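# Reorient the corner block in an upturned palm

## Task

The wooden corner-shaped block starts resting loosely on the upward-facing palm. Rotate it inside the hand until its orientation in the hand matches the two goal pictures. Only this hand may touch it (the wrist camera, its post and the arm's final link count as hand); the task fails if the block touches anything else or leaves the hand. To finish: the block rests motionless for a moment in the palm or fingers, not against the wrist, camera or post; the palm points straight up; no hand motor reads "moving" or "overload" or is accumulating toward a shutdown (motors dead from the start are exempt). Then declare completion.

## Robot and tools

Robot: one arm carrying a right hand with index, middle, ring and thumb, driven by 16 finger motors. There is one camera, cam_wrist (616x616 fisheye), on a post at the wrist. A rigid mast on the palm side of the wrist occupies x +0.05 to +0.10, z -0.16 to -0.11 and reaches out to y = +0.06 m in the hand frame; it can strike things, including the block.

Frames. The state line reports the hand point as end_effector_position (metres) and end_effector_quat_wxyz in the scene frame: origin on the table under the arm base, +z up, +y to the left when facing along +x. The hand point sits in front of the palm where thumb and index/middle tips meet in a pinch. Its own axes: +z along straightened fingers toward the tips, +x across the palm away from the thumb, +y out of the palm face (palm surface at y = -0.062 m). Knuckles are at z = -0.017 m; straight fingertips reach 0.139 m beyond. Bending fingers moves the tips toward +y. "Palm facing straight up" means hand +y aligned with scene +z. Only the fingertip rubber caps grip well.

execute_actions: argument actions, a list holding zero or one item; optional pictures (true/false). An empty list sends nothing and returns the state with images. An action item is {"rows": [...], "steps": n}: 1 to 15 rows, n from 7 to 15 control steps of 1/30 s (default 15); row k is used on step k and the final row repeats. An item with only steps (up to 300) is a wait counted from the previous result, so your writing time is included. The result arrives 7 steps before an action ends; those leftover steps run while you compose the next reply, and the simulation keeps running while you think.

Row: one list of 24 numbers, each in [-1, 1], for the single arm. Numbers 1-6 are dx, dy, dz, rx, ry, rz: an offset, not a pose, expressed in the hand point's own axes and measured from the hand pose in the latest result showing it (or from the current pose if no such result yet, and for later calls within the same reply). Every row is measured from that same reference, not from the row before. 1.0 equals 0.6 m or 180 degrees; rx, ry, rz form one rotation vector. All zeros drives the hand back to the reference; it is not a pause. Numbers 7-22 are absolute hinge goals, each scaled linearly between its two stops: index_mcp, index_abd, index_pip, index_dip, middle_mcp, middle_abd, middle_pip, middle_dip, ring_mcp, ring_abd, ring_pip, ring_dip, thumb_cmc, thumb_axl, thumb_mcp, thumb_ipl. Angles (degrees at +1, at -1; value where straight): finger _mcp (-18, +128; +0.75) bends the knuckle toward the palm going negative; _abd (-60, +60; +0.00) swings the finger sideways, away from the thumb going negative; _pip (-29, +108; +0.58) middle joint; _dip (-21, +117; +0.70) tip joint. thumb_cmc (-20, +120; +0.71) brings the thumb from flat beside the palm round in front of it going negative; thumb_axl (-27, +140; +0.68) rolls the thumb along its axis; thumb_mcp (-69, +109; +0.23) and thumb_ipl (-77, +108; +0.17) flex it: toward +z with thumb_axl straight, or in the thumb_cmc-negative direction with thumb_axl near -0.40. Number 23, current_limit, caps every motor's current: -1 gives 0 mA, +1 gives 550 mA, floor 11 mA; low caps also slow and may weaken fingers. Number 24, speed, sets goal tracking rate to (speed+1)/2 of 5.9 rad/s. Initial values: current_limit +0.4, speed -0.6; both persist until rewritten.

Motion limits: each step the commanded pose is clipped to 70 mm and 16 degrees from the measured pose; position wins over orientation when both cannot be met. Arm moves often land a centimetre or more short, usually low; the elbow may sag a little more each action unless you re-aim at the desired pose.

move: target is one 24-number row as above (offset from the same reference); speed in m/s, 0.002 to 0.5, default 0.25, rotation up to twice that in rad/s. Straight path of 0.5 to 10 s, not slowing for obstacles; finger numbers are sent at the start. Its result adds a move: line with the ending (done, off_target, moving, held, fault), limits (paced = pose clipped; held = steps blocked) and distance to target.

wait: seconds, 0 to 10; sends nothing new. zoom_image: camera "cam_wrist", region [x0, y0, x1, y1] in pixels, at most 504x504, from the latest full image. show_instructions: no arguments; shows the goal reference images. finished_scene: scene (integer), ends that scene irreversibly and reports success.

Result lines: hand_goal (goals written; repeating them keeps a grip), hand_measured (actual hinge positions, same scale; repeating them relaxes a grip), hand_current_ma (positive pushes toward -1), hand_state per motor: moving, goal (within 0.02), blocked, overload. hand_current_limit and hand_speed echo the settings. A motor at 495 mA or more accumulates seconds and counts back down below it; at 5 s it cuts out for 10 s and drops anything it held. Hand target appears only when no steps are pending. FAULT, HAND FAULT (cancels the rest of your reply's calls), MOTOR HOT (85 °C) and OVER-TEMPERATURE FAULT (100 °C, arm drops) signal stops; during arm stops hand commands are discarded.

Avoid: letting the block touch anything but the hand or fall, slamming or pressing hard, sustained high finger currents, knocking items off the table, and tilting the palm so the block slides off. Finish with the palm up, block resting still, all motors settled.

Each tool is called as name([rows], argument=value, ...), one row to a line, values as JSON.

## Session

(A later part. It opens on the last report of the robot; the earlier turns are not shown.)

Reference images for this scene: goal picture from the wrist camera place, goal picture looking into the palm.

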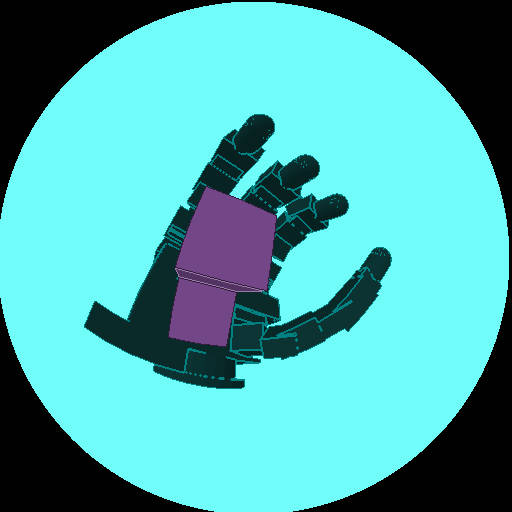

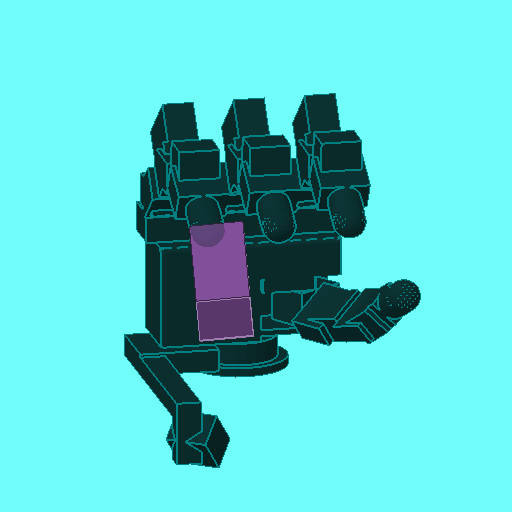

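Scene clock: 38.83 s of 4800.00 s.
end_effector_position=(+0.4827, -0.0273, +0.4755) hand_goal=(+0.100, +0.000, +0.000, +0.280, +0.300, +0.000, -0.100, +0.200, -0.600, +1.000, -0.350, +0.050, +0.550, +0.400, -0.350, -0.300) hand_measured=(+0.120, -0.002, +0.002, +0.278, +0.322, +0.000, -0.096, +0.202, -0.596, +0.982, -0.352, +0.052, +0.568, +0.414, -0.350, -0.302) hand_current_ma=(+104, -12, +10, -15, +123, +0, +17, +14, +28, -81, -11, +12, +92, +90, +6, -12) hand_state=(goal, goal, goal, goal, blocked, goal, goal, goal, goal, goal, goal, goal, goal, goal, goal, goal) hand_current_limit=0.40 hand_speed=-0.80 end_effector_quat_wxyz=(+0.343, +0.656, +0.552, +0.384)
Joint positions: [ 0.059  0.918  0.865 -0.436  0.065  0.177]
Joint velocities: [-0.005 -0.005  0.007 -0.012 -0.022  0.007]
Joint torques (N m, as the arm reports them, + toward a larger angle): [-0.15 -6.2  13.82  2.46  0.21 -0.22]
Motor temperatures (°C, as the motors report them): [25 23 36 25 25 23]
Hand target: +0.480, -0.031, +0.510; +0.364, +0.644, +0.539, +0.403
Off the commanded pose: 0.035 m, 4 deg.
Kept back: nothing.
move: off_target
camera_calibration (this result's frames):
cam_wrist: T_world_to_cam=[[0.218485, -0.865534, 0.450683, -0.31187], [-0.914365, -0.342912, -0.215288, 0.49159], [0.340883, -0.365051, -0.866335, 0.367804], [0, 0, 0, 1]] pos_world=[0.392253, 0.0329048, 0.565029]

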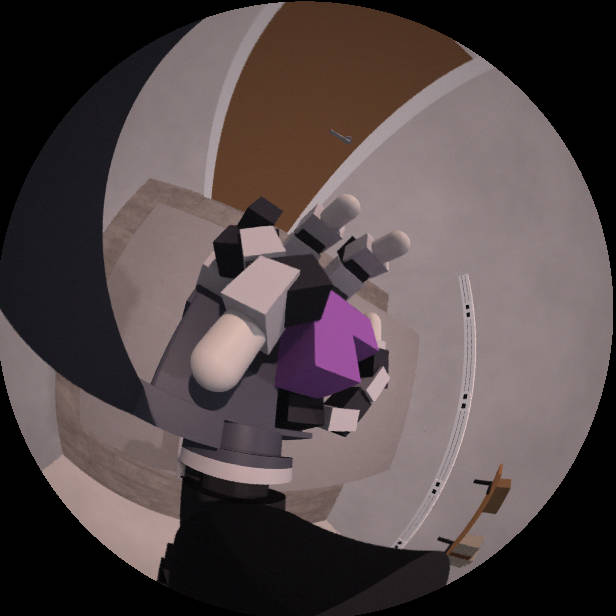

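move(target=[0,0.052,-0.032,-0.022,0,0,0.1,0,0,0.28,0.3,0,-0.1,0.2,-0.6,1.0,-0.35,0.05,0.68,0.7,-0.35,0.3,0.4,-0.5], speed=0.1)

move(target=[0,0.052,-0.032,-0.022,0,0,0.1,0,0,0.28,0.3,0,-0.1,0.2,-0.6,1.0,-0.35,0.05,0.68,0.7,-0.75,0.3,0.4,-0.6], speed=0.1)

zoom_image(camera="cam_wrist", region=[200, 210, 450, 460])

Scene clock: 40.37 s of 4800.00 s.
end_effector_position=(+0.4820, -0.0275, +0.4768) hand_goal=(+0.100, +0.000, +0.000, +0.280, +0.300, +0.000, -0.100, +0.200, -0.600, +1.000, -0.350, +0.050, +0.680, +0.700, -0.350, +0.300) hand_measured=(+0.120, -0.002, +0.002, +0.278, +0.322, +0.000, -0.096, +0.202, -0.596, +0.982, -0.352, +0.052, +0.686, +0.702, -0.350, +0.296) hand_current_ma=(+104, -12, +10, -15, +123, +0, +17, +14, +28, -81, -11, +12, +33, +13, +3, -23) hand_state=(goal, goal, goal, goal, blocked, goal, goal, goal, goal, goal, goal, goal, goal, goal, goal, goal) hand_current_limit=0.40 hand_speed=-0.50 end_effector_quat_wxyz=(+0.344, +0.655, +0.552, +0.385)
Joint positions: [ 0.059  0.916  0.865 -0.436  0.066  0.177]
Joint velocities: [ 0.005 -0.005  0.002  0.007 -0.051  0.022]
Joint torques (N m, as the arm reports them, + toward a larger angle): [-0.15 -6.41 13.78  2.44  0.22 -0.23]
Motor temperatures (°C, as the motors report them): [25 23 36 25 25 23]
Hand target: +0.479, -0.031, +0.511; +0.365, +0.643, +0.539, +0.403
Off the commanded pose: 0.035 m, 4 deg.
Kept back: nothing.
move: off_target
camera_calibration (this result's frames):
cam_wrist: T_world_to_cam=[[0.216395, -0.865567, 0.451628, -0.311908], [-0.914129, -0.342076, -0.217606, 0.492081], [0.342844, -0.365757, -0.865263, 0.367594], [0, 0, 0, 1]] pos_world=[0.391293, 0.032802, 0.566011]

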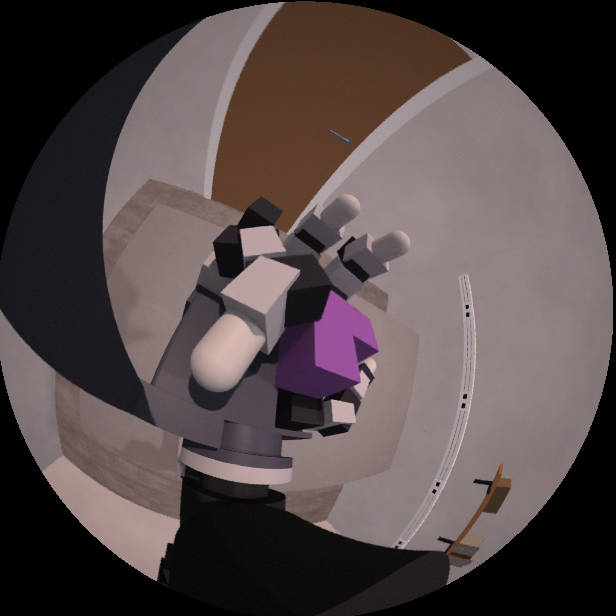

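Scene clock: 41.13 s of 4800.00 s.
end_effector_position=(+0.4811, -0.0277, +0.4782) hand_goal=(+0.100, +0.000, +0.000, +0.280, +0.300, +0.000, -0.100, +0.200, -0.600, +1.000, -0.350, +0.050, +0.680, +0.700, -0.750, +0.300) hand_measured=(+0.120, -0.002, +0.002, +0.278, +0.322, +0.000, -0.096, +0.202, -0.588, +0.966, -0.354, +0.052, +0.690, +0.702, -0.606, +0.298) hand_current_ma=(+104, -12, +10, -15, +123, +0, +17, +14, +74, -148, -18, +12, +50, +11, +380, -19) hand_state=(goal, goal, goal, goal, blocked, goal, goal, goal, goal, blocked, goal, goal, goal, goal, blocked, goal) hand_current_limit=0.40 hand_speed=-0.60 end_effector_quat_wxyz=(+0.345, +0.655, +0.551, +0.386)
Joint positions: [ 0.059  0.913  0.865 -0.436  0.067  0.177]
Joint velocities: [-0.005 -0.015  0.017 -0.017 -0.007  0.051]
Joint torques (N m, as the arm reports them, + toward a larger angle): [-0.15 -5.95 13.78  2.43  0.21 -0.22]
Motor temperatures (°C, as the motors report them): [25 23 36 25 25 23]
Hand target: +0.478, -0.031, +0.513; +0.366, +0.643, +0.538, +0.404
Off the commanded pose: 0.035 m, 4 deg.
Kept back: nothing.
move: off_target
camera_calibration (this result's frames):
cam_wrist: T_world_to_cam=[[0.214425, -0.865614, 0.452476, -0.311964], [-0.913689, -0.341506, -0.220333, 0.492637], [0.345246, -0.366177, -0.864129, 0.367346], [0, 0, 0, 1]] pos_world=[0.390185, 0.0327119, 0.567135]

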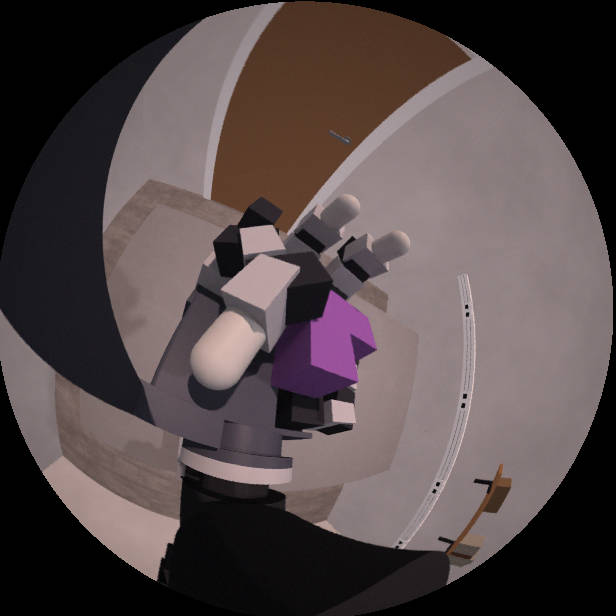

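Region (200, 210, 450, 460) of cam_wrist's 616x616 image, scaled by 2.016, with more detail than that image has.

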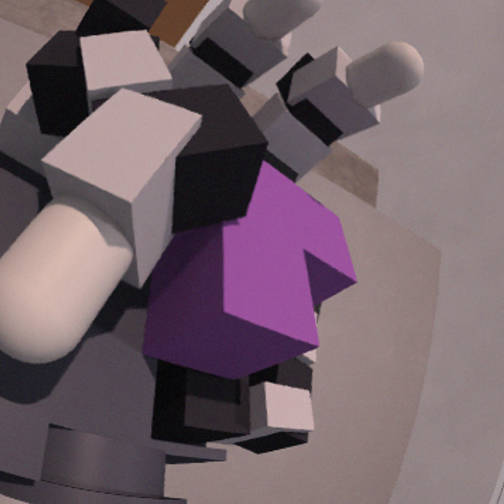

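move(target=[0,0.052,-0.032,-0.022,0,0,0.1,0,0,0.28,0.3,0,-0.1,0.2,-0.6,1.0,-0.35,0.05,0.75,1.0,-0.5,0.3,0.4,-0.5], speed=0.1)

move(target=[0,0.052,-0.032,-0.022,0,0,0.1,0,0,0.28,0.3,0,-0.1,0.2,-0.6,1.0,-0.35,0.05,0.75,1.0,-0.75,0.3,0.4,-0.6], speed=0.1)

Scene clock: 42.17 s of 4800.00 s.
end_effector_position=(+0.4803, -0.0279, +0.4794) hand_goal=(+0.100, +0.000, +0.000, +0.280, +0.300, +0.000, -0.100, +0.200, -0.600, +1.000, -0.350, +0.050, +0.750, +1.000, -0.500, +0.300) hand_measured=(+0.120, -0.002, +0.002, +0.278, +0.322, +0.000, -0.096, +0.202, -0.588, +0.980, -0.352, +0.052, +0.754, +1.000, -0.504, +0.298) hand_current_ma=(+104, -12, +10, -15, +123, +0, +17, +14, +74, -85, -12, +12, +25, +0, -31, -18) hand_state=(goal, goal, goal, goal, blocked, goal, goal, goal, goal, goal, goal, goal, goal, goal, goal, goal) hand_current_limit=0.40 hand_speed=-0.50 end_effector_quat_wxyz=(+0.346, +0.654, +0.550, +0.387)
Joint positions: [ 0.059  0.91   0.865 -0.436  0.068  0.177]
Joint velocities: [-0.005 -0.024  0.007  0.002  0.022 -0.081]
Joint torques (N m, as the arm reports them, + toward a larger angle): [-0.17 -6.16 13.76  2.43  0.22 -0.22]
Motor temperatures (°C, as the motors report them): [25 23 36 25 25 23]
Hand target: +0.477, -0.032, +0.514; +0.367, +0.642, +0.537, +0.405
Off the commanded pose: 0.035 m, 4 deg.
Kept back: nothing.
move: off_target
camera_calibration (this result's frames):
cam_wrist: T_world_to_cam=[[0.212623, -0.865653, 0.453251, -0.312009], [-0.913325, -0.340939, -0.222704, 0.493124], [0.347316, -0.366613, -0.863115, 0.36713], [0, 0, 0, 1]] pos_world=[0.389213, 0.0326281, 0.568114]

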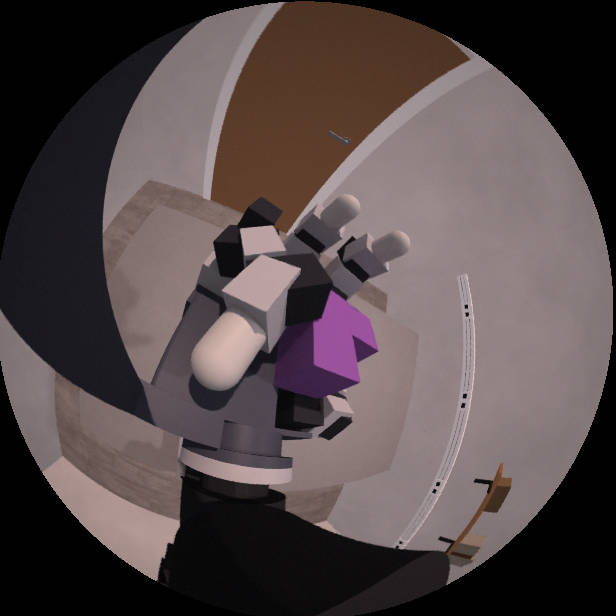

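Scene clock: 42.87 s of 4800.00 s.
end_effector_position=(+0.4795, -0.0280, +0.4807) hand_goal=(+0.100, +0.000, +0.000, +0.280, +0.300, +0.000, -0.100, +0.200, -0.600, +1.000, -0.350, +0.050, +0.750, +1.000, -0.750, +0.300) hand_measured=(+0.120, -0.002, +0.002, +0.278, +0.322, +0.000, -0.096, +0.202, -0.588, +0.980, -0.352, +0.052, +0.754, +1.000, -0.656, +0.298) hand_current_ma=(+104, -12, +10, -15, +123, +0, +17, +14, +74, -85, -12, +12, +25, +0, +385, -18) hand_state=(goal, goal, goal, goal, blocked, goal, goal, goal, goal, goal, goal, goal, goal, goal, blocked, goal) hand_current_limit=0.40 hand_speed=-0.60 end_effector_quat_wxyz=(+0.347, +0.654, +0.550, +0.387)
Joint positions: [ 0.059  0.907  0.865 -0.436  0.068  0.177]
Joint velocities: [-0.034 -0.005 -0.022 -0.017  0.022  0.022]
Joint torques (N m, as the arm reports them, + toward a larger angle): [-0.11 -5.51 13.83  2.44  0.21 -0.21]
Motor temperatures (°C, as the motors report them): [25 23 36 25 25 23]
Hand target: +0.476, -0.032, +0.515; +0.368, +0.642, +0.537, +0.405
Off the commanded pose: 0.035 m, 4 deg.
Kept back: nothing.
move: off_target
camera_calibration (this result's frames):
cam_wrist: T_world_to_cam=[[0.210819, -0.865692, 0.454019, -0.312053], [-0.912956, -0.340372, -0.225076, 0.493611], [0.349381, -0.367049, -0.862095, 0.366912], [0, 0, 0, 1]] pos_world=[0.388239, 0.0325442, 0.569091]

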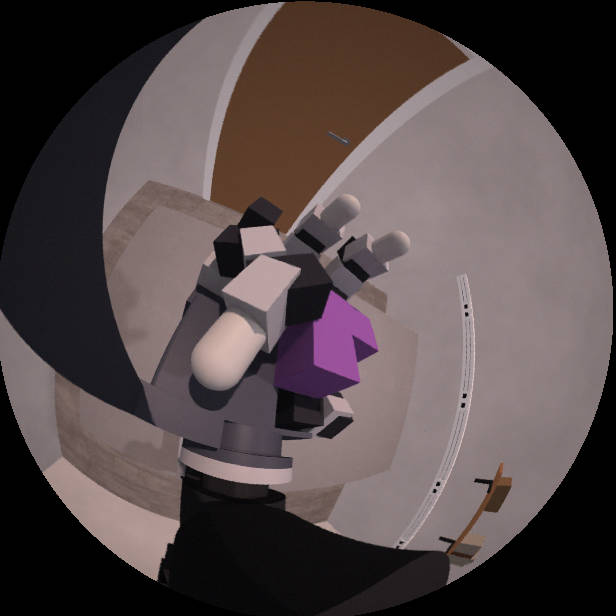

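move(target=[0,0.052,-0.032,-0.022,0,0,0.1,0,0,0.28,0.3,0,-0.1,0.2,-0.6,1.0,-0.35,0.05,0.75,1.0,-0.65,0.1,0.4,-0.6], speed=0.1)

move(target=[0,0.052,-0.032,-0.022,0,0,0.1,0,0,0.28,0.3,0,-0.1,0.2,-0.6,1.0,-0.35,0.05,0.72,0.5,-0.66,0.1,0.4,-0.8], speed=0.1)

zoom_image(camera="cam_wrist", region=[200, 210, 450, 460])

Scene clock: 43.83 s of 4800.00 s.
end_effector_position=(+0.4787, -0.0282, +0.4819) hand_goal=(+0.100, +0.000, +0.000, +0.280, +0.300, +0.000, -0.100, +0.200, -0.600, +1.000, -0.350, +0.050, +0.750, +1.000, -0.650, +0.100) hand_measured=(+0.120, -0.002, +0.002, +0.278, +0.322, +0.000, -0.096, +0.202, -0.588, +0.980, -0.352, +0.052, +0.754, +1.000, -0.644, +0.102) hand_current_ma=(+104, -12, +10, -15, +123, +0, +17, +14, +74, -85, -12, +12, +25, +0, +44, +17) hand_state=(goal, goal, goal, goal, blocked, goal, goal, goal, goal, goal, goal, goal, goal, goal, goal, goal) hand_current_limit=0.40 hand_speed=-0.60 end_effector_quat_wxyz=(+0.348, +0.654, +0.549, +0.388)
Joint positions: [ 0.059  0.905  0.865 -0.436  0.069  0.177]
Joint velocities: [ 0.005 -0.005  0.012  0.002  0.022  0.081]
Joint torques (N m, as the arm reports them, + toward a larger angle): [-0.16 -6.19 13.71  2.43  0.21 -0.2 ]
Motor temperatures (°C, as the motors report them): [25 23 36 25 25 23]
Hand target: +0.475, -0.032, +0.517; +0.369, +0.642, +0.536, +0.406
Off the commanded pose: 0.035 m, 4 deg.
Kept back: nothing.
move: off_target
camera_calibration (this result's frames):
cam_wrist: T_world_to_cam=[[0.209012, -0.86573, 0.45478, -0.312095], [-0.912579, -0.339804, -0.227447, 0.494098], [0.351444, -0.367484, -0.861071, 0.366694], [0, 0, 0, 1]] pos_world=[0.387263, 0.0324601, 0.570065]

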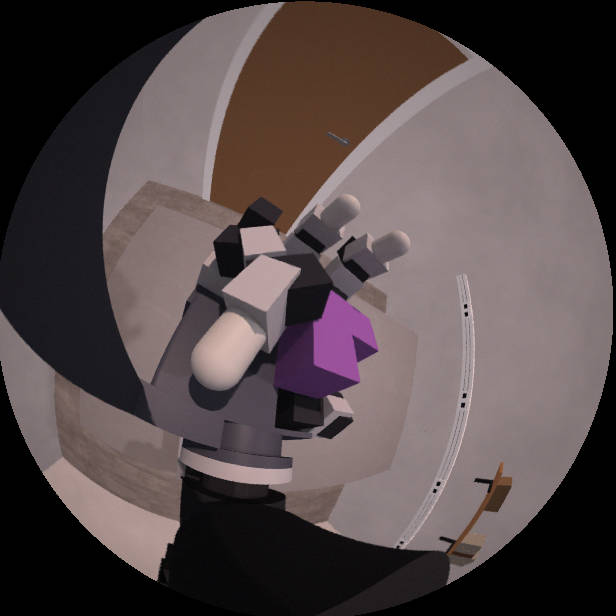

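Scene clock: 45.33 s of 4800.00 s.
end_effector_position=(+0.4778, -0.0284, +0.4833) hand_goal=(+0.100, +0.000, +0.000, +0.280, +0.300, +0.000, -0.100, +0.200, -0.600, +1.000, -0.350, +0.050, +0.720, +0.500, -0.660, +0.100) hand_measured=(+0.120, -0.002, +0.002, +0.278, +0.322, +0.000, -0.096, +0.202, -0.594, +1.000, -0.352, +0.052, +0.734, +0.532, -0.650, +0.102) hand_current_ma=(+104, -12, +10, -15, +123, +0, +17, +14, +30, -1, -11, +12, +73, +200, +67, +16) hand_state=(goal, goal, goal, goal, blocked, goal, goal, goal, goal, goal, goal, goal, goal, blocked, goal, goal) hand_current_limit=0.40 hand_speed=-0.80 end_effector_quat_wxyz=(+0.349, +0.653, +0.548, +0.389)
Joint positions: [ 0.059  0.902  0.865 -0.436  0.07   0.177]
Joint velocities: [ 0.005  0.005 -0.022  0.007  0.007  0.007]
Joint torques (N m, as the arm reports them, + toward a larger angle): [-0.24 -6.24 13.72  2.44  0.2  -0.22]
Motor temperatures (°C, as the motors report them): [25 23 37 25 25 23]
Hand target: +0.474, -0.032, +0.518; +0.370, +0.641, +0.535, +0.407
Off the commanded pose: 0.035 m, 4 deg.
Kept back: nothing.
move: off_target
camera_calibration (this result's frames):
cam_wrist: T_world_to_cam=[[0.206731, -0.865767, 0.455752, -0.312134], [-0.912223, -0.338962, -0.230119, 0.494656], [0.353712, -0.368174, -0.859846, 0.366447], [0, 0, 0, 1]] pos_world=[0.386148, 0.0323501, 0.571173]

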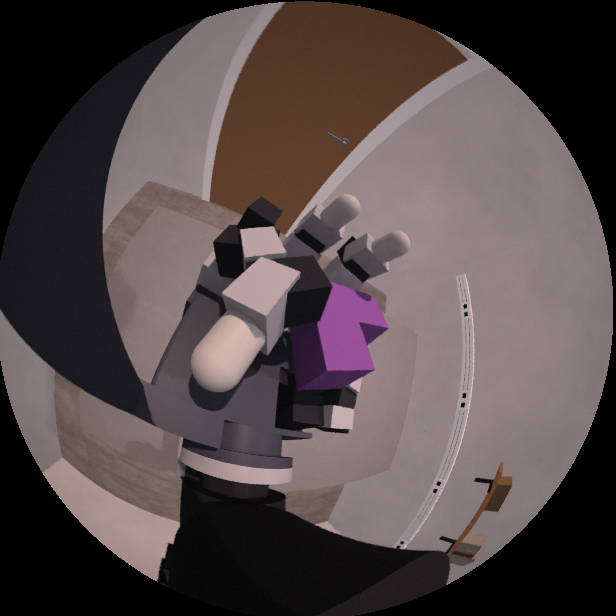

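Region (200, 210, 450, 460) of cam_wrist's 616x616 image, scaled by 2.016, with more detail than that image has.

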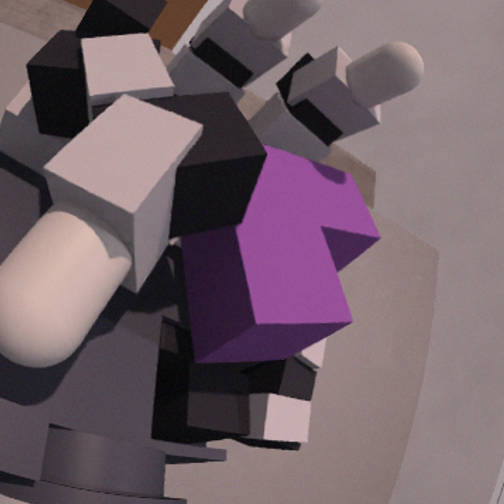

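move(target=[0,0.052,-0.032,-0.022,0,0,0.1,0,0,0.28,0.3,0,-0.1,0.2,-0.6,0.95,-0.35,0.05,0.45,0.5,-0.62,0.12,0.4,-0.85], speed=0.1)

zoom_image(camera="cam_wrist", region=[200, 210, 450, 460])

Scene clock: 46.60 s of 4800.00 s.
end_effector_position=(+0.4769, -0.0286, +0.4847) hand_goal=(+0.100, +0.000, +0.000, +0.280, +0.300, +0.000, -0.100, +0.200, -0.600, +0.950, -0.350, +0.050, +0.450, +0.500, -0.620, +0.120) hand_measured=(+0.120, -0.002, +0.002, +0.278, +0.322, +0.000, -0.096, +0.202, -0.596, +0.960, -0.352, +0.052, +0.484, +0.520, -0.616, +0.118) hand_current_ma=(+104, -12, +10, -15, +123, +0, +17, +14, +29, +46, -11, +12, +172, +128, +31, -12) hand_state=(goal, goal, goal, goal, blocked, goal, goal, goal, goal, goal, goal, goal, blocked, blocked, goal, goal) hand_current_limit=0.40 hand_speed=-0.85 end_effector_quat_wxyz=(+0.350, +0.653, +0.547, +0.389)
Joint positions: [ 0.059  0.899  0.865 -0.436  0.071  0.177]
Joint velocities: [-0.005 -0.015  0.007 -0.002 -0.007 -0.051]
Joint torques (N m, as the arm reports them, + toward a larger angle): [-0.18 -6.15 13.82  2.47  0.21 -0.21]
Motor temperatures (°C, as the motors report them): [25 23 37 25 25 23]
Hand target: +0.473, -0.032, +0.519; +0.371, +0.641, +0.534, +0.407
Off the commanded pose: 0.035 m, 4 deg.
Kept back: nothing.
move: off_target
camera_calibration (this result's frames):
cam_wrist: T_world_to_cam=[[0.204744, -0.865812, 0.456562, -0.312182], [-0.911744, -0.338389, -0.232843, 0.495211], [0.356094, -0.368595, -0.858682, 0.366194], [0, 0, 0, 1]] pos_world=[0.385023, 0.0322592, 0.572281]

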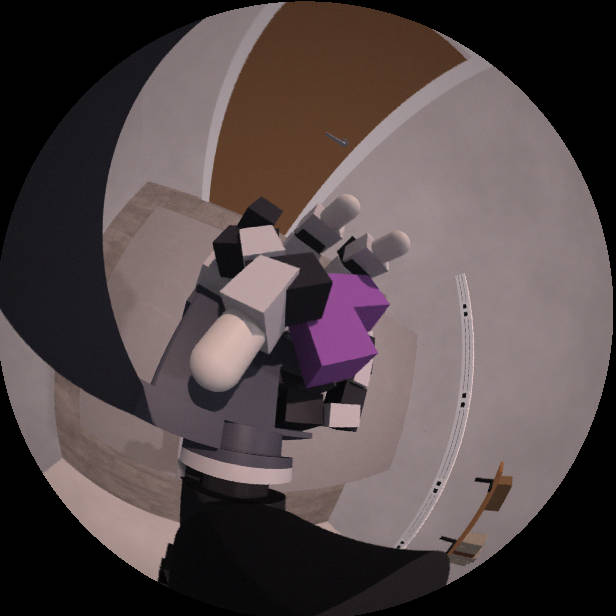

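Region (200, 210, 450, 460) of cam_wrist's 616x616 image, scaled by 2.016, with more detail than that image has.

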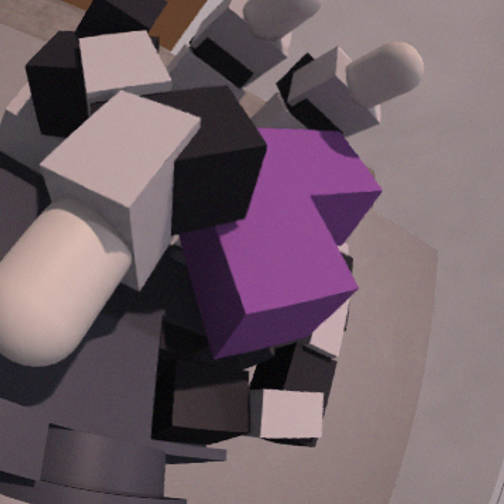

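Working. Continue.

move(target=[0,0.052,-0.032,-0.022,0,0,0.1,0,0,0.28,0.3,0,-0.1,0.2,-0.6,0.85,-0.38,0.05,0.2,0.45,-0.58,0.2,0.4,-0.85], speed=0.1)

zoom_image(camera="cam_wrist", region=[200, 190, 450, 440])

Scene clock: 47.80 s of 4800.00 s.
end_effector_position=(+0.4761, -0.0288, +0.4860) hand_goal=(+0.100, +0.000, +0.000, +0.280, +0.300, +0.000, -0.100, +0.200, -0.600, +0.850, -0.380, +0.050, +0.200, +0.450, -0.580, +0.200) hand_measured=(+0.120, -0.002, +0.002, +0.278, +0.322, +0.000, -0.096, +0.202, -0.596, +0.858, -0.378, +0.052, +0.226, +0.470, -0.582, +0.198) hand_current_ma=(+104, -12, +10, -15, +123, +0, +17, +14, +28, +32, +10, +12, +129, +119, -12, -19) hand_state=(goal, goal, goal, goal, blocked, goal, goal, goal, goal, goal, goal, goal, blocked, goal, goal, goal) hand_current_limit=0.40 hand_speed=-0.85 end_effector_quat_wxyz=(+0.351, +0.653, +0.547, +0.390)
Joint positions: [ 0.059  0.896  0.865 -0.436  0.072  0.177]
Joint velocities: [-0.005 -0.015 -0.012 -0.007  0.007 -0.051]
Joint torques (N m, as the arm reports them, + toward a larger angle): [-0.16 -6.18 13.8   2.48  0.21 -0.21]
Motor temperatures (°C, as the motors report them): [25 23 37 25 25 23]
Hand target: +0.472, -0.033, +0.521; +0.372, +0.640, +0.534, +0.408
Off the commanded pose: 0.035 m, 4 deg.
Kept back: nothing.
move: off_target
camera_calibration (this result's frames):
cam_wrist: T_world_to_cam=[[0.202629, -0.86584, 0.457453, -0.312209], [-0.91146, -0.337549, -0.235162, 0.4957], [0.358025, -0.369299, -0.857576, 0.365977], [0, 0, 0, 1]] pos_world=[0.384044, 0.0321554, 0.573244]

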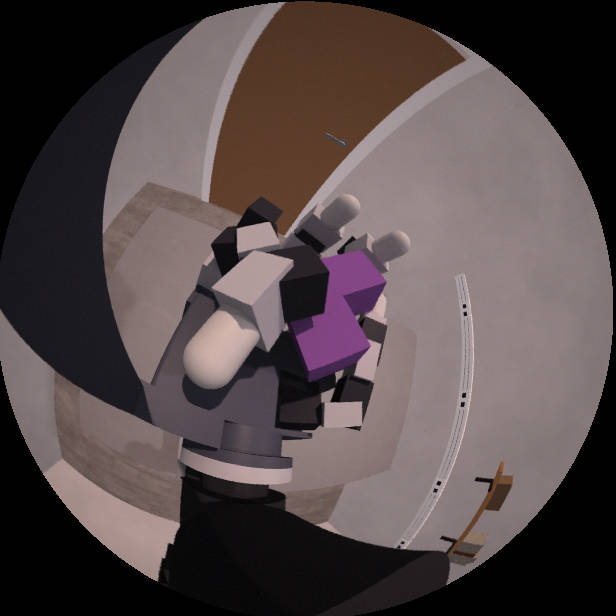

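Region (200, 190, 450, 440) of cam_wrist's 616x616 image, scaled by 2.016, with more detail than that image has.

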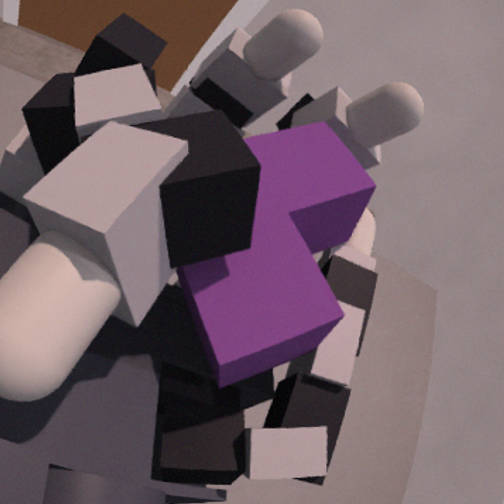

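move(target=[0,0.052,-0.032,-0.022,0,0,0.1,0,0,0.28,0.3,0,-0.1,0.2,-0.6,0.7,-0.42,0.05,-0.05,0.42,-0.55,0.2,0.4,-0.85], speed=0.1)

zoom_image(camera="cam_wrist", region=[180, 170, 450, 440])

Scene clock: 49.00 s of 4800.00 s.
end_effector_position=(+0.4752, -0.0290, +0.4873) hand_goal=(+0.100, +0.000, +0.000, +0.280, +0.300, +0.000, -0.100, +0.200, -0.600, +0.700, -0.420, +0.050, -0.050, +0.420, -0.550, +0.200) hand_measured=(+0.120, -0.002, +0.002, +0.278, +0.322, +0.000, -0.096, +0.202, -0.596, +0.696, -0.418, +0.052, +0.000, +0.438, -0.544, +0.198) hand_current_ma=(+104, -12, +10, -15, +123, +0, +17, +14, +27, -14, +8, +12, +259, +108, +45, -19) hand_state=(goal, goal, goal, goal, blocked, goal, goal, goal, goal, goal, goal, goal, blocked, goal, goal, goal) hand_current_limit=0.40 hand_speed=-0.85 end_effector_quat_wxyz=(+0.352, +0.652, +0.546, +0.391)
Joint positions: [ 0.059  0.893  0.865 -0.436  0.073  0.177]
Joint velocities: [ 0.015 -0.005 -0.017 -0.002 -0.051 -0.007]
Joint torques (N m, as the arm reports them, + toward a larger angle): [-0.18 -6.13 13.83  2.48  0.2  -0.2 ]
Motor temperatures (°C, as the motors report them): [25 23 37 25 25 23]
Hand target: +0.471, -0.033, +0.522; +0.373, +0.640, +0.533, +0.409
Off the commanded pose: 0.035 m, 4 deg.
Kept back: nothing.
move: off_target
camera_calibration (this result's frames):
cam_wrist: T_world_to_cam=[[0.200635, -0.865884, 0.458247, -0.312254], [-0.910966, -0.336975, -0.237885, 0.496254], [0.360399, -0.369719, -0.8564, 0.365722], [0, 0, 0, 1]] pos_world=[0.382914, 0.0320642, 0.574345]

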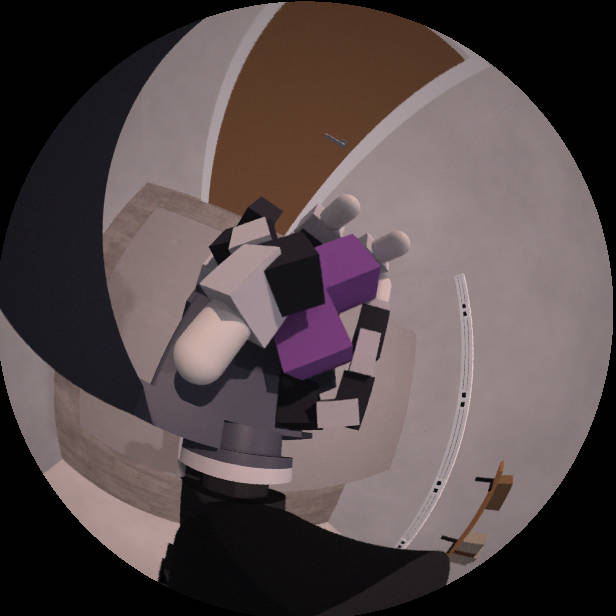

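Region (180, 170, 450, 440) of cam_wrist's 616x616 image, scaled by 1.867, with more detail than that image has.

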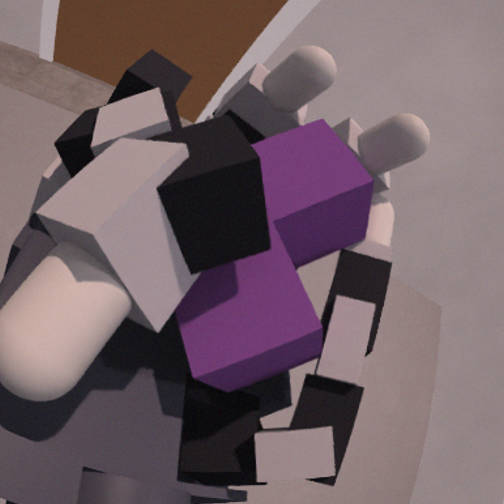

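move(target=[0,0.052,-0.032,-0.022,0,-0.05,0.1,0,0,0.28,0.3,0,-0.1,0.2,-0.6,0.45,-0.45,0.05,-0.3,0.38,-0.5,0.2,0.4,-0.85], speed=0.07)

zoom_image(camera="cam_wrist", region=[160, 160, 440, 440])

Scene clock: 50.87 s of 4800.00 s.
end_effector_position=(+0.4748, -0.0301, +0.4956) hand_goal=(+0.100, +0.000, +0.000, +0.280, +0.300, +0.000, -0.100, +0.200, -0.600, +0.450, -0.450, +0.050, -0.300, +0.380, -0.500, +0.200) hand_measured=(+0.120, -0.002, +0.002, +0.278, +0.324, +0.000, -0.096, +0.202, -0.598, +0.446, -0.448, +0.052, -0.222, +0.390, -0.480, +0.202) hand_current_ma=(+104, -12, +10, -15, +131, +0, +17, +14, +10, -19, +8, +11, +385, +67, +129, +12) hand_state=(goal, goal, goal, goal, blocked, goal, goal, goal, goal, goal, goal, goal, blocked, goal, goal, goal) hand_current_limit=0.40 hand_speed=-0.85 end_effector_quat_wxyz=(+0.383, +0.608, +0.592, +0.366)
Joint positions: [ 0.012  0.883  0.865 -0.436  0.031  0.005]
Joint velocities: [-0.015  0.005  0.002  0.002 -0.051 -0.007]
Joint torques (N m, as the arm reports them, + toward a larger angle): [-0.35 -6.02 12.81  2.8  -0.13 -0.19]
Motor temperatures (°C, as the motors report them): [25 23 37 25 25 23]
Hand target: +0.471, -0.033, +0.524; +0.404, +0.595, +0.582, +0.380
Off the commanded pose: 0.028 m, 3 deg.
Kept back: nothing.
move: off_target
camera_calibration (this result's frames):
cam_wrist: T_world_to_cam=[[0.253232, -0.781468, 0.570246, -0.394811], [-0.884645, -0.425613, -0.190414, 0.458785], [0.391507, -0.456246, -0.799101, 0.326779], [0, 0, 0, 1]] pos_world=[0.377904, 0.0358239, 0.573627]

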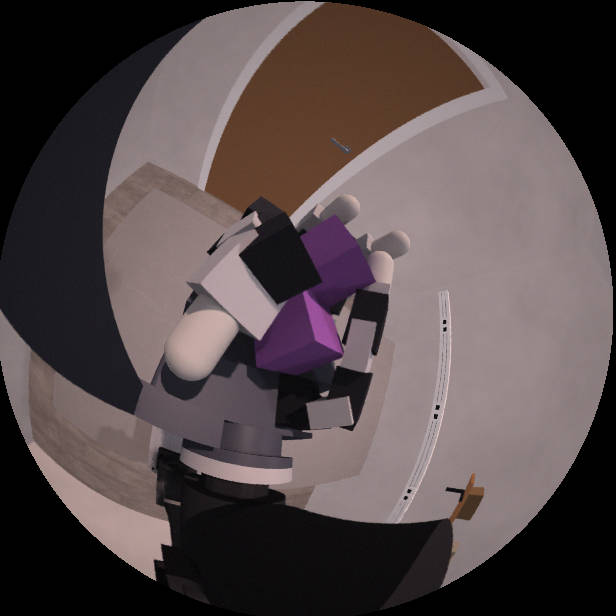

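Region (160, 160, 440, 440) of cam_wrist's 616x616 image, scaled by 1.800, with more detail than that image has.

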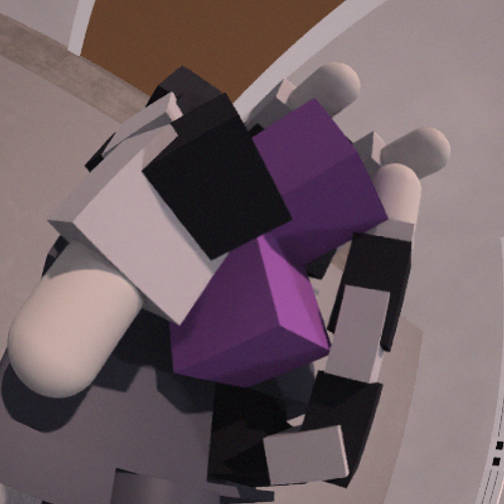

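move(target=[0,0.045,-0.025,-0.02,0,0,0.1,0,0,0.28,0.3,0,-0.1,0.2,-0.55,0.1,-0.5,0.0,-0.35,0.38,-0.5,0.2,0.4,-0.8], speed=0.07)

zoom_image(camera="cam_wrist", region=[160, 160, 440, 440])

Scene clock: 52.00 s of 4800.00 s.
end_effector_position=(+0.4748, -0.0299, +0.4956) hand_goal=(+0.100, +0.000, +0.000, +0.280, +0.300, +0.000, -0.100, +0.200, -0.550, +0.100, -0.500, +0.000, -0.350, +0.380, -0.500, +0.200) hand_measured=(+0.120, -0.002, +0.002, +0.278, +0.324, +0.000, -0.096, +0.202, -0.550, +0.104, -0.502, +0.002, -0.346, +0.388, -0.504, +0.200) hand_current_ma=(+104, -12, +10, -15, +131, +0, +17, +14, -3, +18, -5, +11, +18, +44, -22, +5) hand_state=(goal, goal, goal, goal, blocked, goal, goal, goal, goal, goal, goal, goal, goal, goal, goal, goal) hand_current_limit=0.40 hand_speed=-0.80 end_effector_quat_wxyz=(+0.383, +0.607, +0.592, +0.366)
Joint positions: [ 0.012  0.883  0.865 -0.436  0.031  0.004]
Joint velocities: [ 0.005  0.005  0.032  0.012 -0.007 -0.007]
Joint torques (N m, as the arm reports them, + toward a larger angle): [ 0.53 -5.76 13.37  2.78  0.02 -0.06]
Motor temperatures (°C, as the motors report them): [25 23 37 25 25 23]
Hand target: +0.472, -0.030, +0.526; +0.402, +0.595, +0.580, +0.385
Off the commanded pose: 0.031 m, 4 deg.
Kept back: nothing.
move: off_target
camera_calibration (this result's frames):
cam_wrist: T_world_to_cam=[[0.25392, -0.780278, 0.571568, -0.395658], [-0.8843, -0.426678, -0.18963, 0.458298], [0.39184, -0.457287, -0.798342, 0.326308], [0, 0, 0, 1]] pos_world=[0.377878, 0.0360382, 0.573558]

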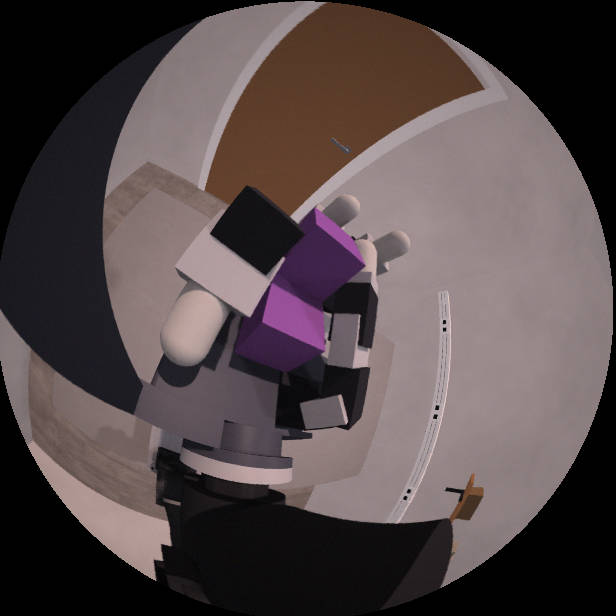

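Region (160, 160, 440, 440) of cam_wrist's 616x616 image, scaled by 1.800, with more detail than that image has.

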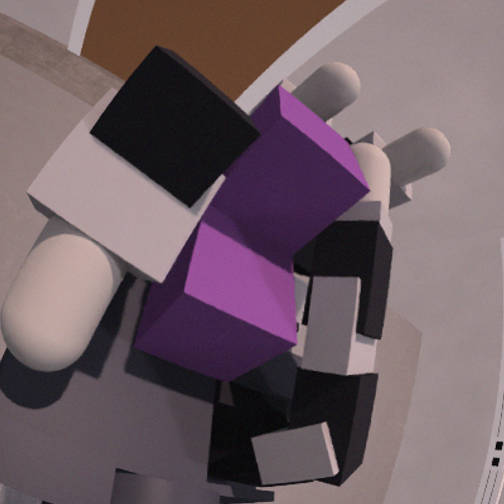

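move(target=[0,0.045,-0.025,-0.02,0,0,0.72,0,-0.6,0.5,0.72,0,-0.6,0.5,-0.55,0.1,-0.5,0.0,-0.3,0.38,-0.5,0.2,0.4,-0.75], speed=0.07)

zoom_image(camera="cam_wrist", region=[160, 160, 440, 440])

Scene clock: 54.33 s of 4800.00 s.
end_effector_position=(+0.4748, -0.0299, +0.4956) hand_goal=(+0.720, +0.000, -0.600, +0.500, +0.720, +0.000, -0.600, +0.500, -0.550, +0.100, -0.500, +0.000, -0.300, +0.380, -0.500, +0.200) hand_measured=(+0.728, -0.002, -0.594, +0.498, +0.732, +0.000, -0.592, +0.498, -0.550, +0.104, -0.502, +0.002, -0.302, +0.386, -0.504, +0.200) hand_current_ma=(+41, -12, +35, -15, +65, +1, +40, -14, -3, +18, -5, +11, -13, +41, -24, +4) hand_state=(goal, goal, goal, goal, goal, goal, goal, goal, goal, goal, goal, goal, goal, goal, goal, goal) hand_current_limit=0.40 hand_speed=-0.75 end_effector_quat_wxyz=(+0.383, +0.607, +0.592, +0.366)
Joint positions: [ 0.012  0.883  0.865 -0.436  0.031  0.004]
Joint velocities: [-0.024 -0.015  0.007 -0.002  0.022  0.037]
Joint torques (N m, as the arm reports them, + toward a larger angle): [ 0.52 -6.02 13.15  2.78  0.02 -0.08]
Motor temperatures (°C, as the motors report them): [25 23 37 25 25 23]
Hand target: +0.472, -0.029, +0.526; +0.402, +0.595, +0.580, +0.384
Off the commanded pose: 0.031 m, 4 deg.
Kept back: nothing.
move: off_target
camera_calibration (this result's frames):
cam_wrist: T_world_to_cam=[[0.25392, -0.780278, 0.571568, -0.395658], [-0.8843, -0.426678, -0.18963, 0.458298], [0.39184, -0.457287, -0.798342, 0.326308], [0, 0, 0, 1]] pos_world=[0.377878, 0.0360382, 0.573558]

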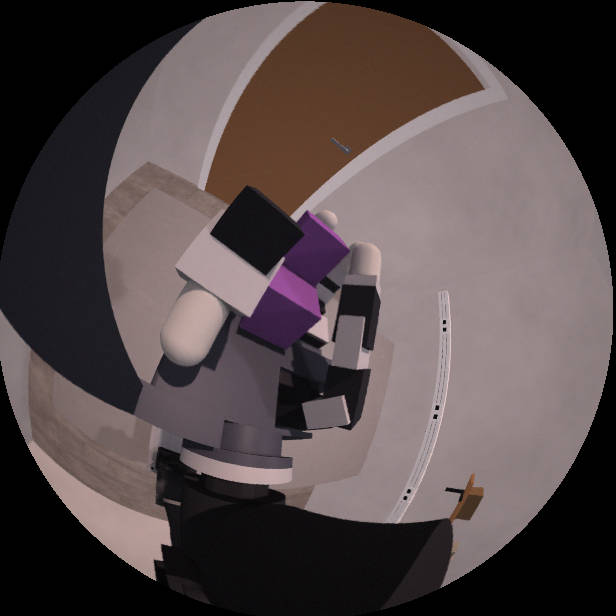

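Region (160, 160, 440, 440) of cam_wrist's 616x616 image, scaled by 1.800, with more detail than that image has.

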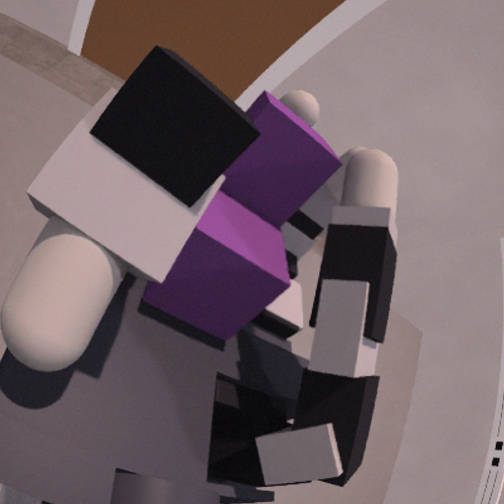

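move(target=[0,0.045,-0.025,-0.02,0,0,0.72,0,-0.6,0.5,0.25,0,-0.55,0.5,-0.55,0.1,-0.5,0.0,-0.3,0.38,-0.5,0.2,0.4,-0.85], speed=0.07)

zoom_image(camera="cam_wrist", region=[160, 160, 440, 440])

Scene clock: 56.23 s of 4800.00 s.
end_effector_position=(+0.4748, -0.0299, +0.4956) hand_goal=(+0.720, +0.000, -0.600, +0.500, +0.250, +0.000, -0.550, +0.500, -0.550, +0.100, -0.500, +0.000, -0.300, +0.380, -0.500, +0.200) hand_measured=(+0.728, -0.002, -0.594, +0.498, +0.296, +0.000, -0.542, +0.502, -0.550, +0.104, -0.502, +0.002, -0.302, +0.386, -0.504, +0.200) hand_current_ma=(+41, -12, +35, -15, +248, +1, +36, +5, -3, +16, -5, +11, -13, +41, -24, +4) hand_state=(goal, goal, goal, goal, blocked, goal, goal, goal, goal, goal, goal, goal, goal, goal, goal, goal) hand_current_limit=0.40 hand_speed=-0.85 end_effector_quat_wxyz=(+0.383, +0.607, +0.592, +0.366)
Joint positions: [ 0.012  0.883  0.865 -0.436  0.031  0.004]
Joint velocities: [-0.015 -0.005  0.007 -0.007  0.022  0.022]
Joint torques (N m, as the arm reports them, + toward a larger angle): [ 0.44 -5.75 13.34  2.79  0.02 -0.08]
Motor temperatures (°C, as the motors report them): [25 23 37 25 25 23]
Hand target: +0.472, -0.029, +0.526; +0.402, +0.595, +0.580, +0.384
Off the commanded pose: 0.031 m, 4 deg.
Kept back: nothing.
move: off_target
camera_calibration (this result's frames):
cam_wrist: T_world_to_cam=[[0.25392, -0.780278, 0.571568, -0.395658], [-0.8843, -0.426678, -0.18963, 0.458298], [0.39184, -0.457287, -0.798342, 0.326308], [0, 0, 0, 1]] pos_world=[0.377878, 0.0360382, 0.573558]

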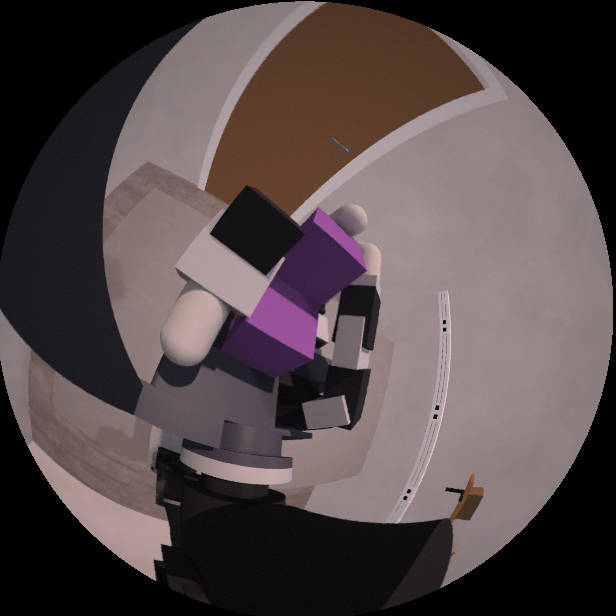

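Region (160, 160, 440, 440) of cam_wrist's 616x616 image, scaled by 1.800, with more detail than that image has.

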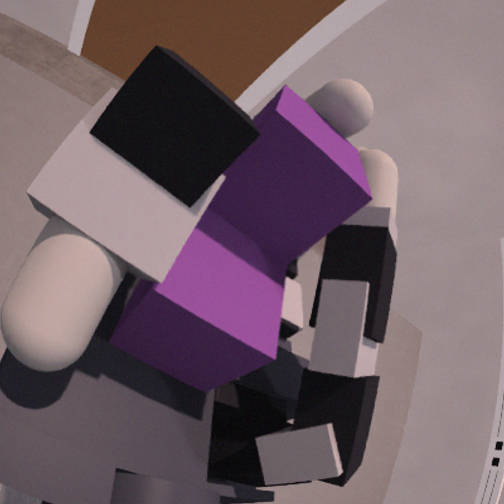

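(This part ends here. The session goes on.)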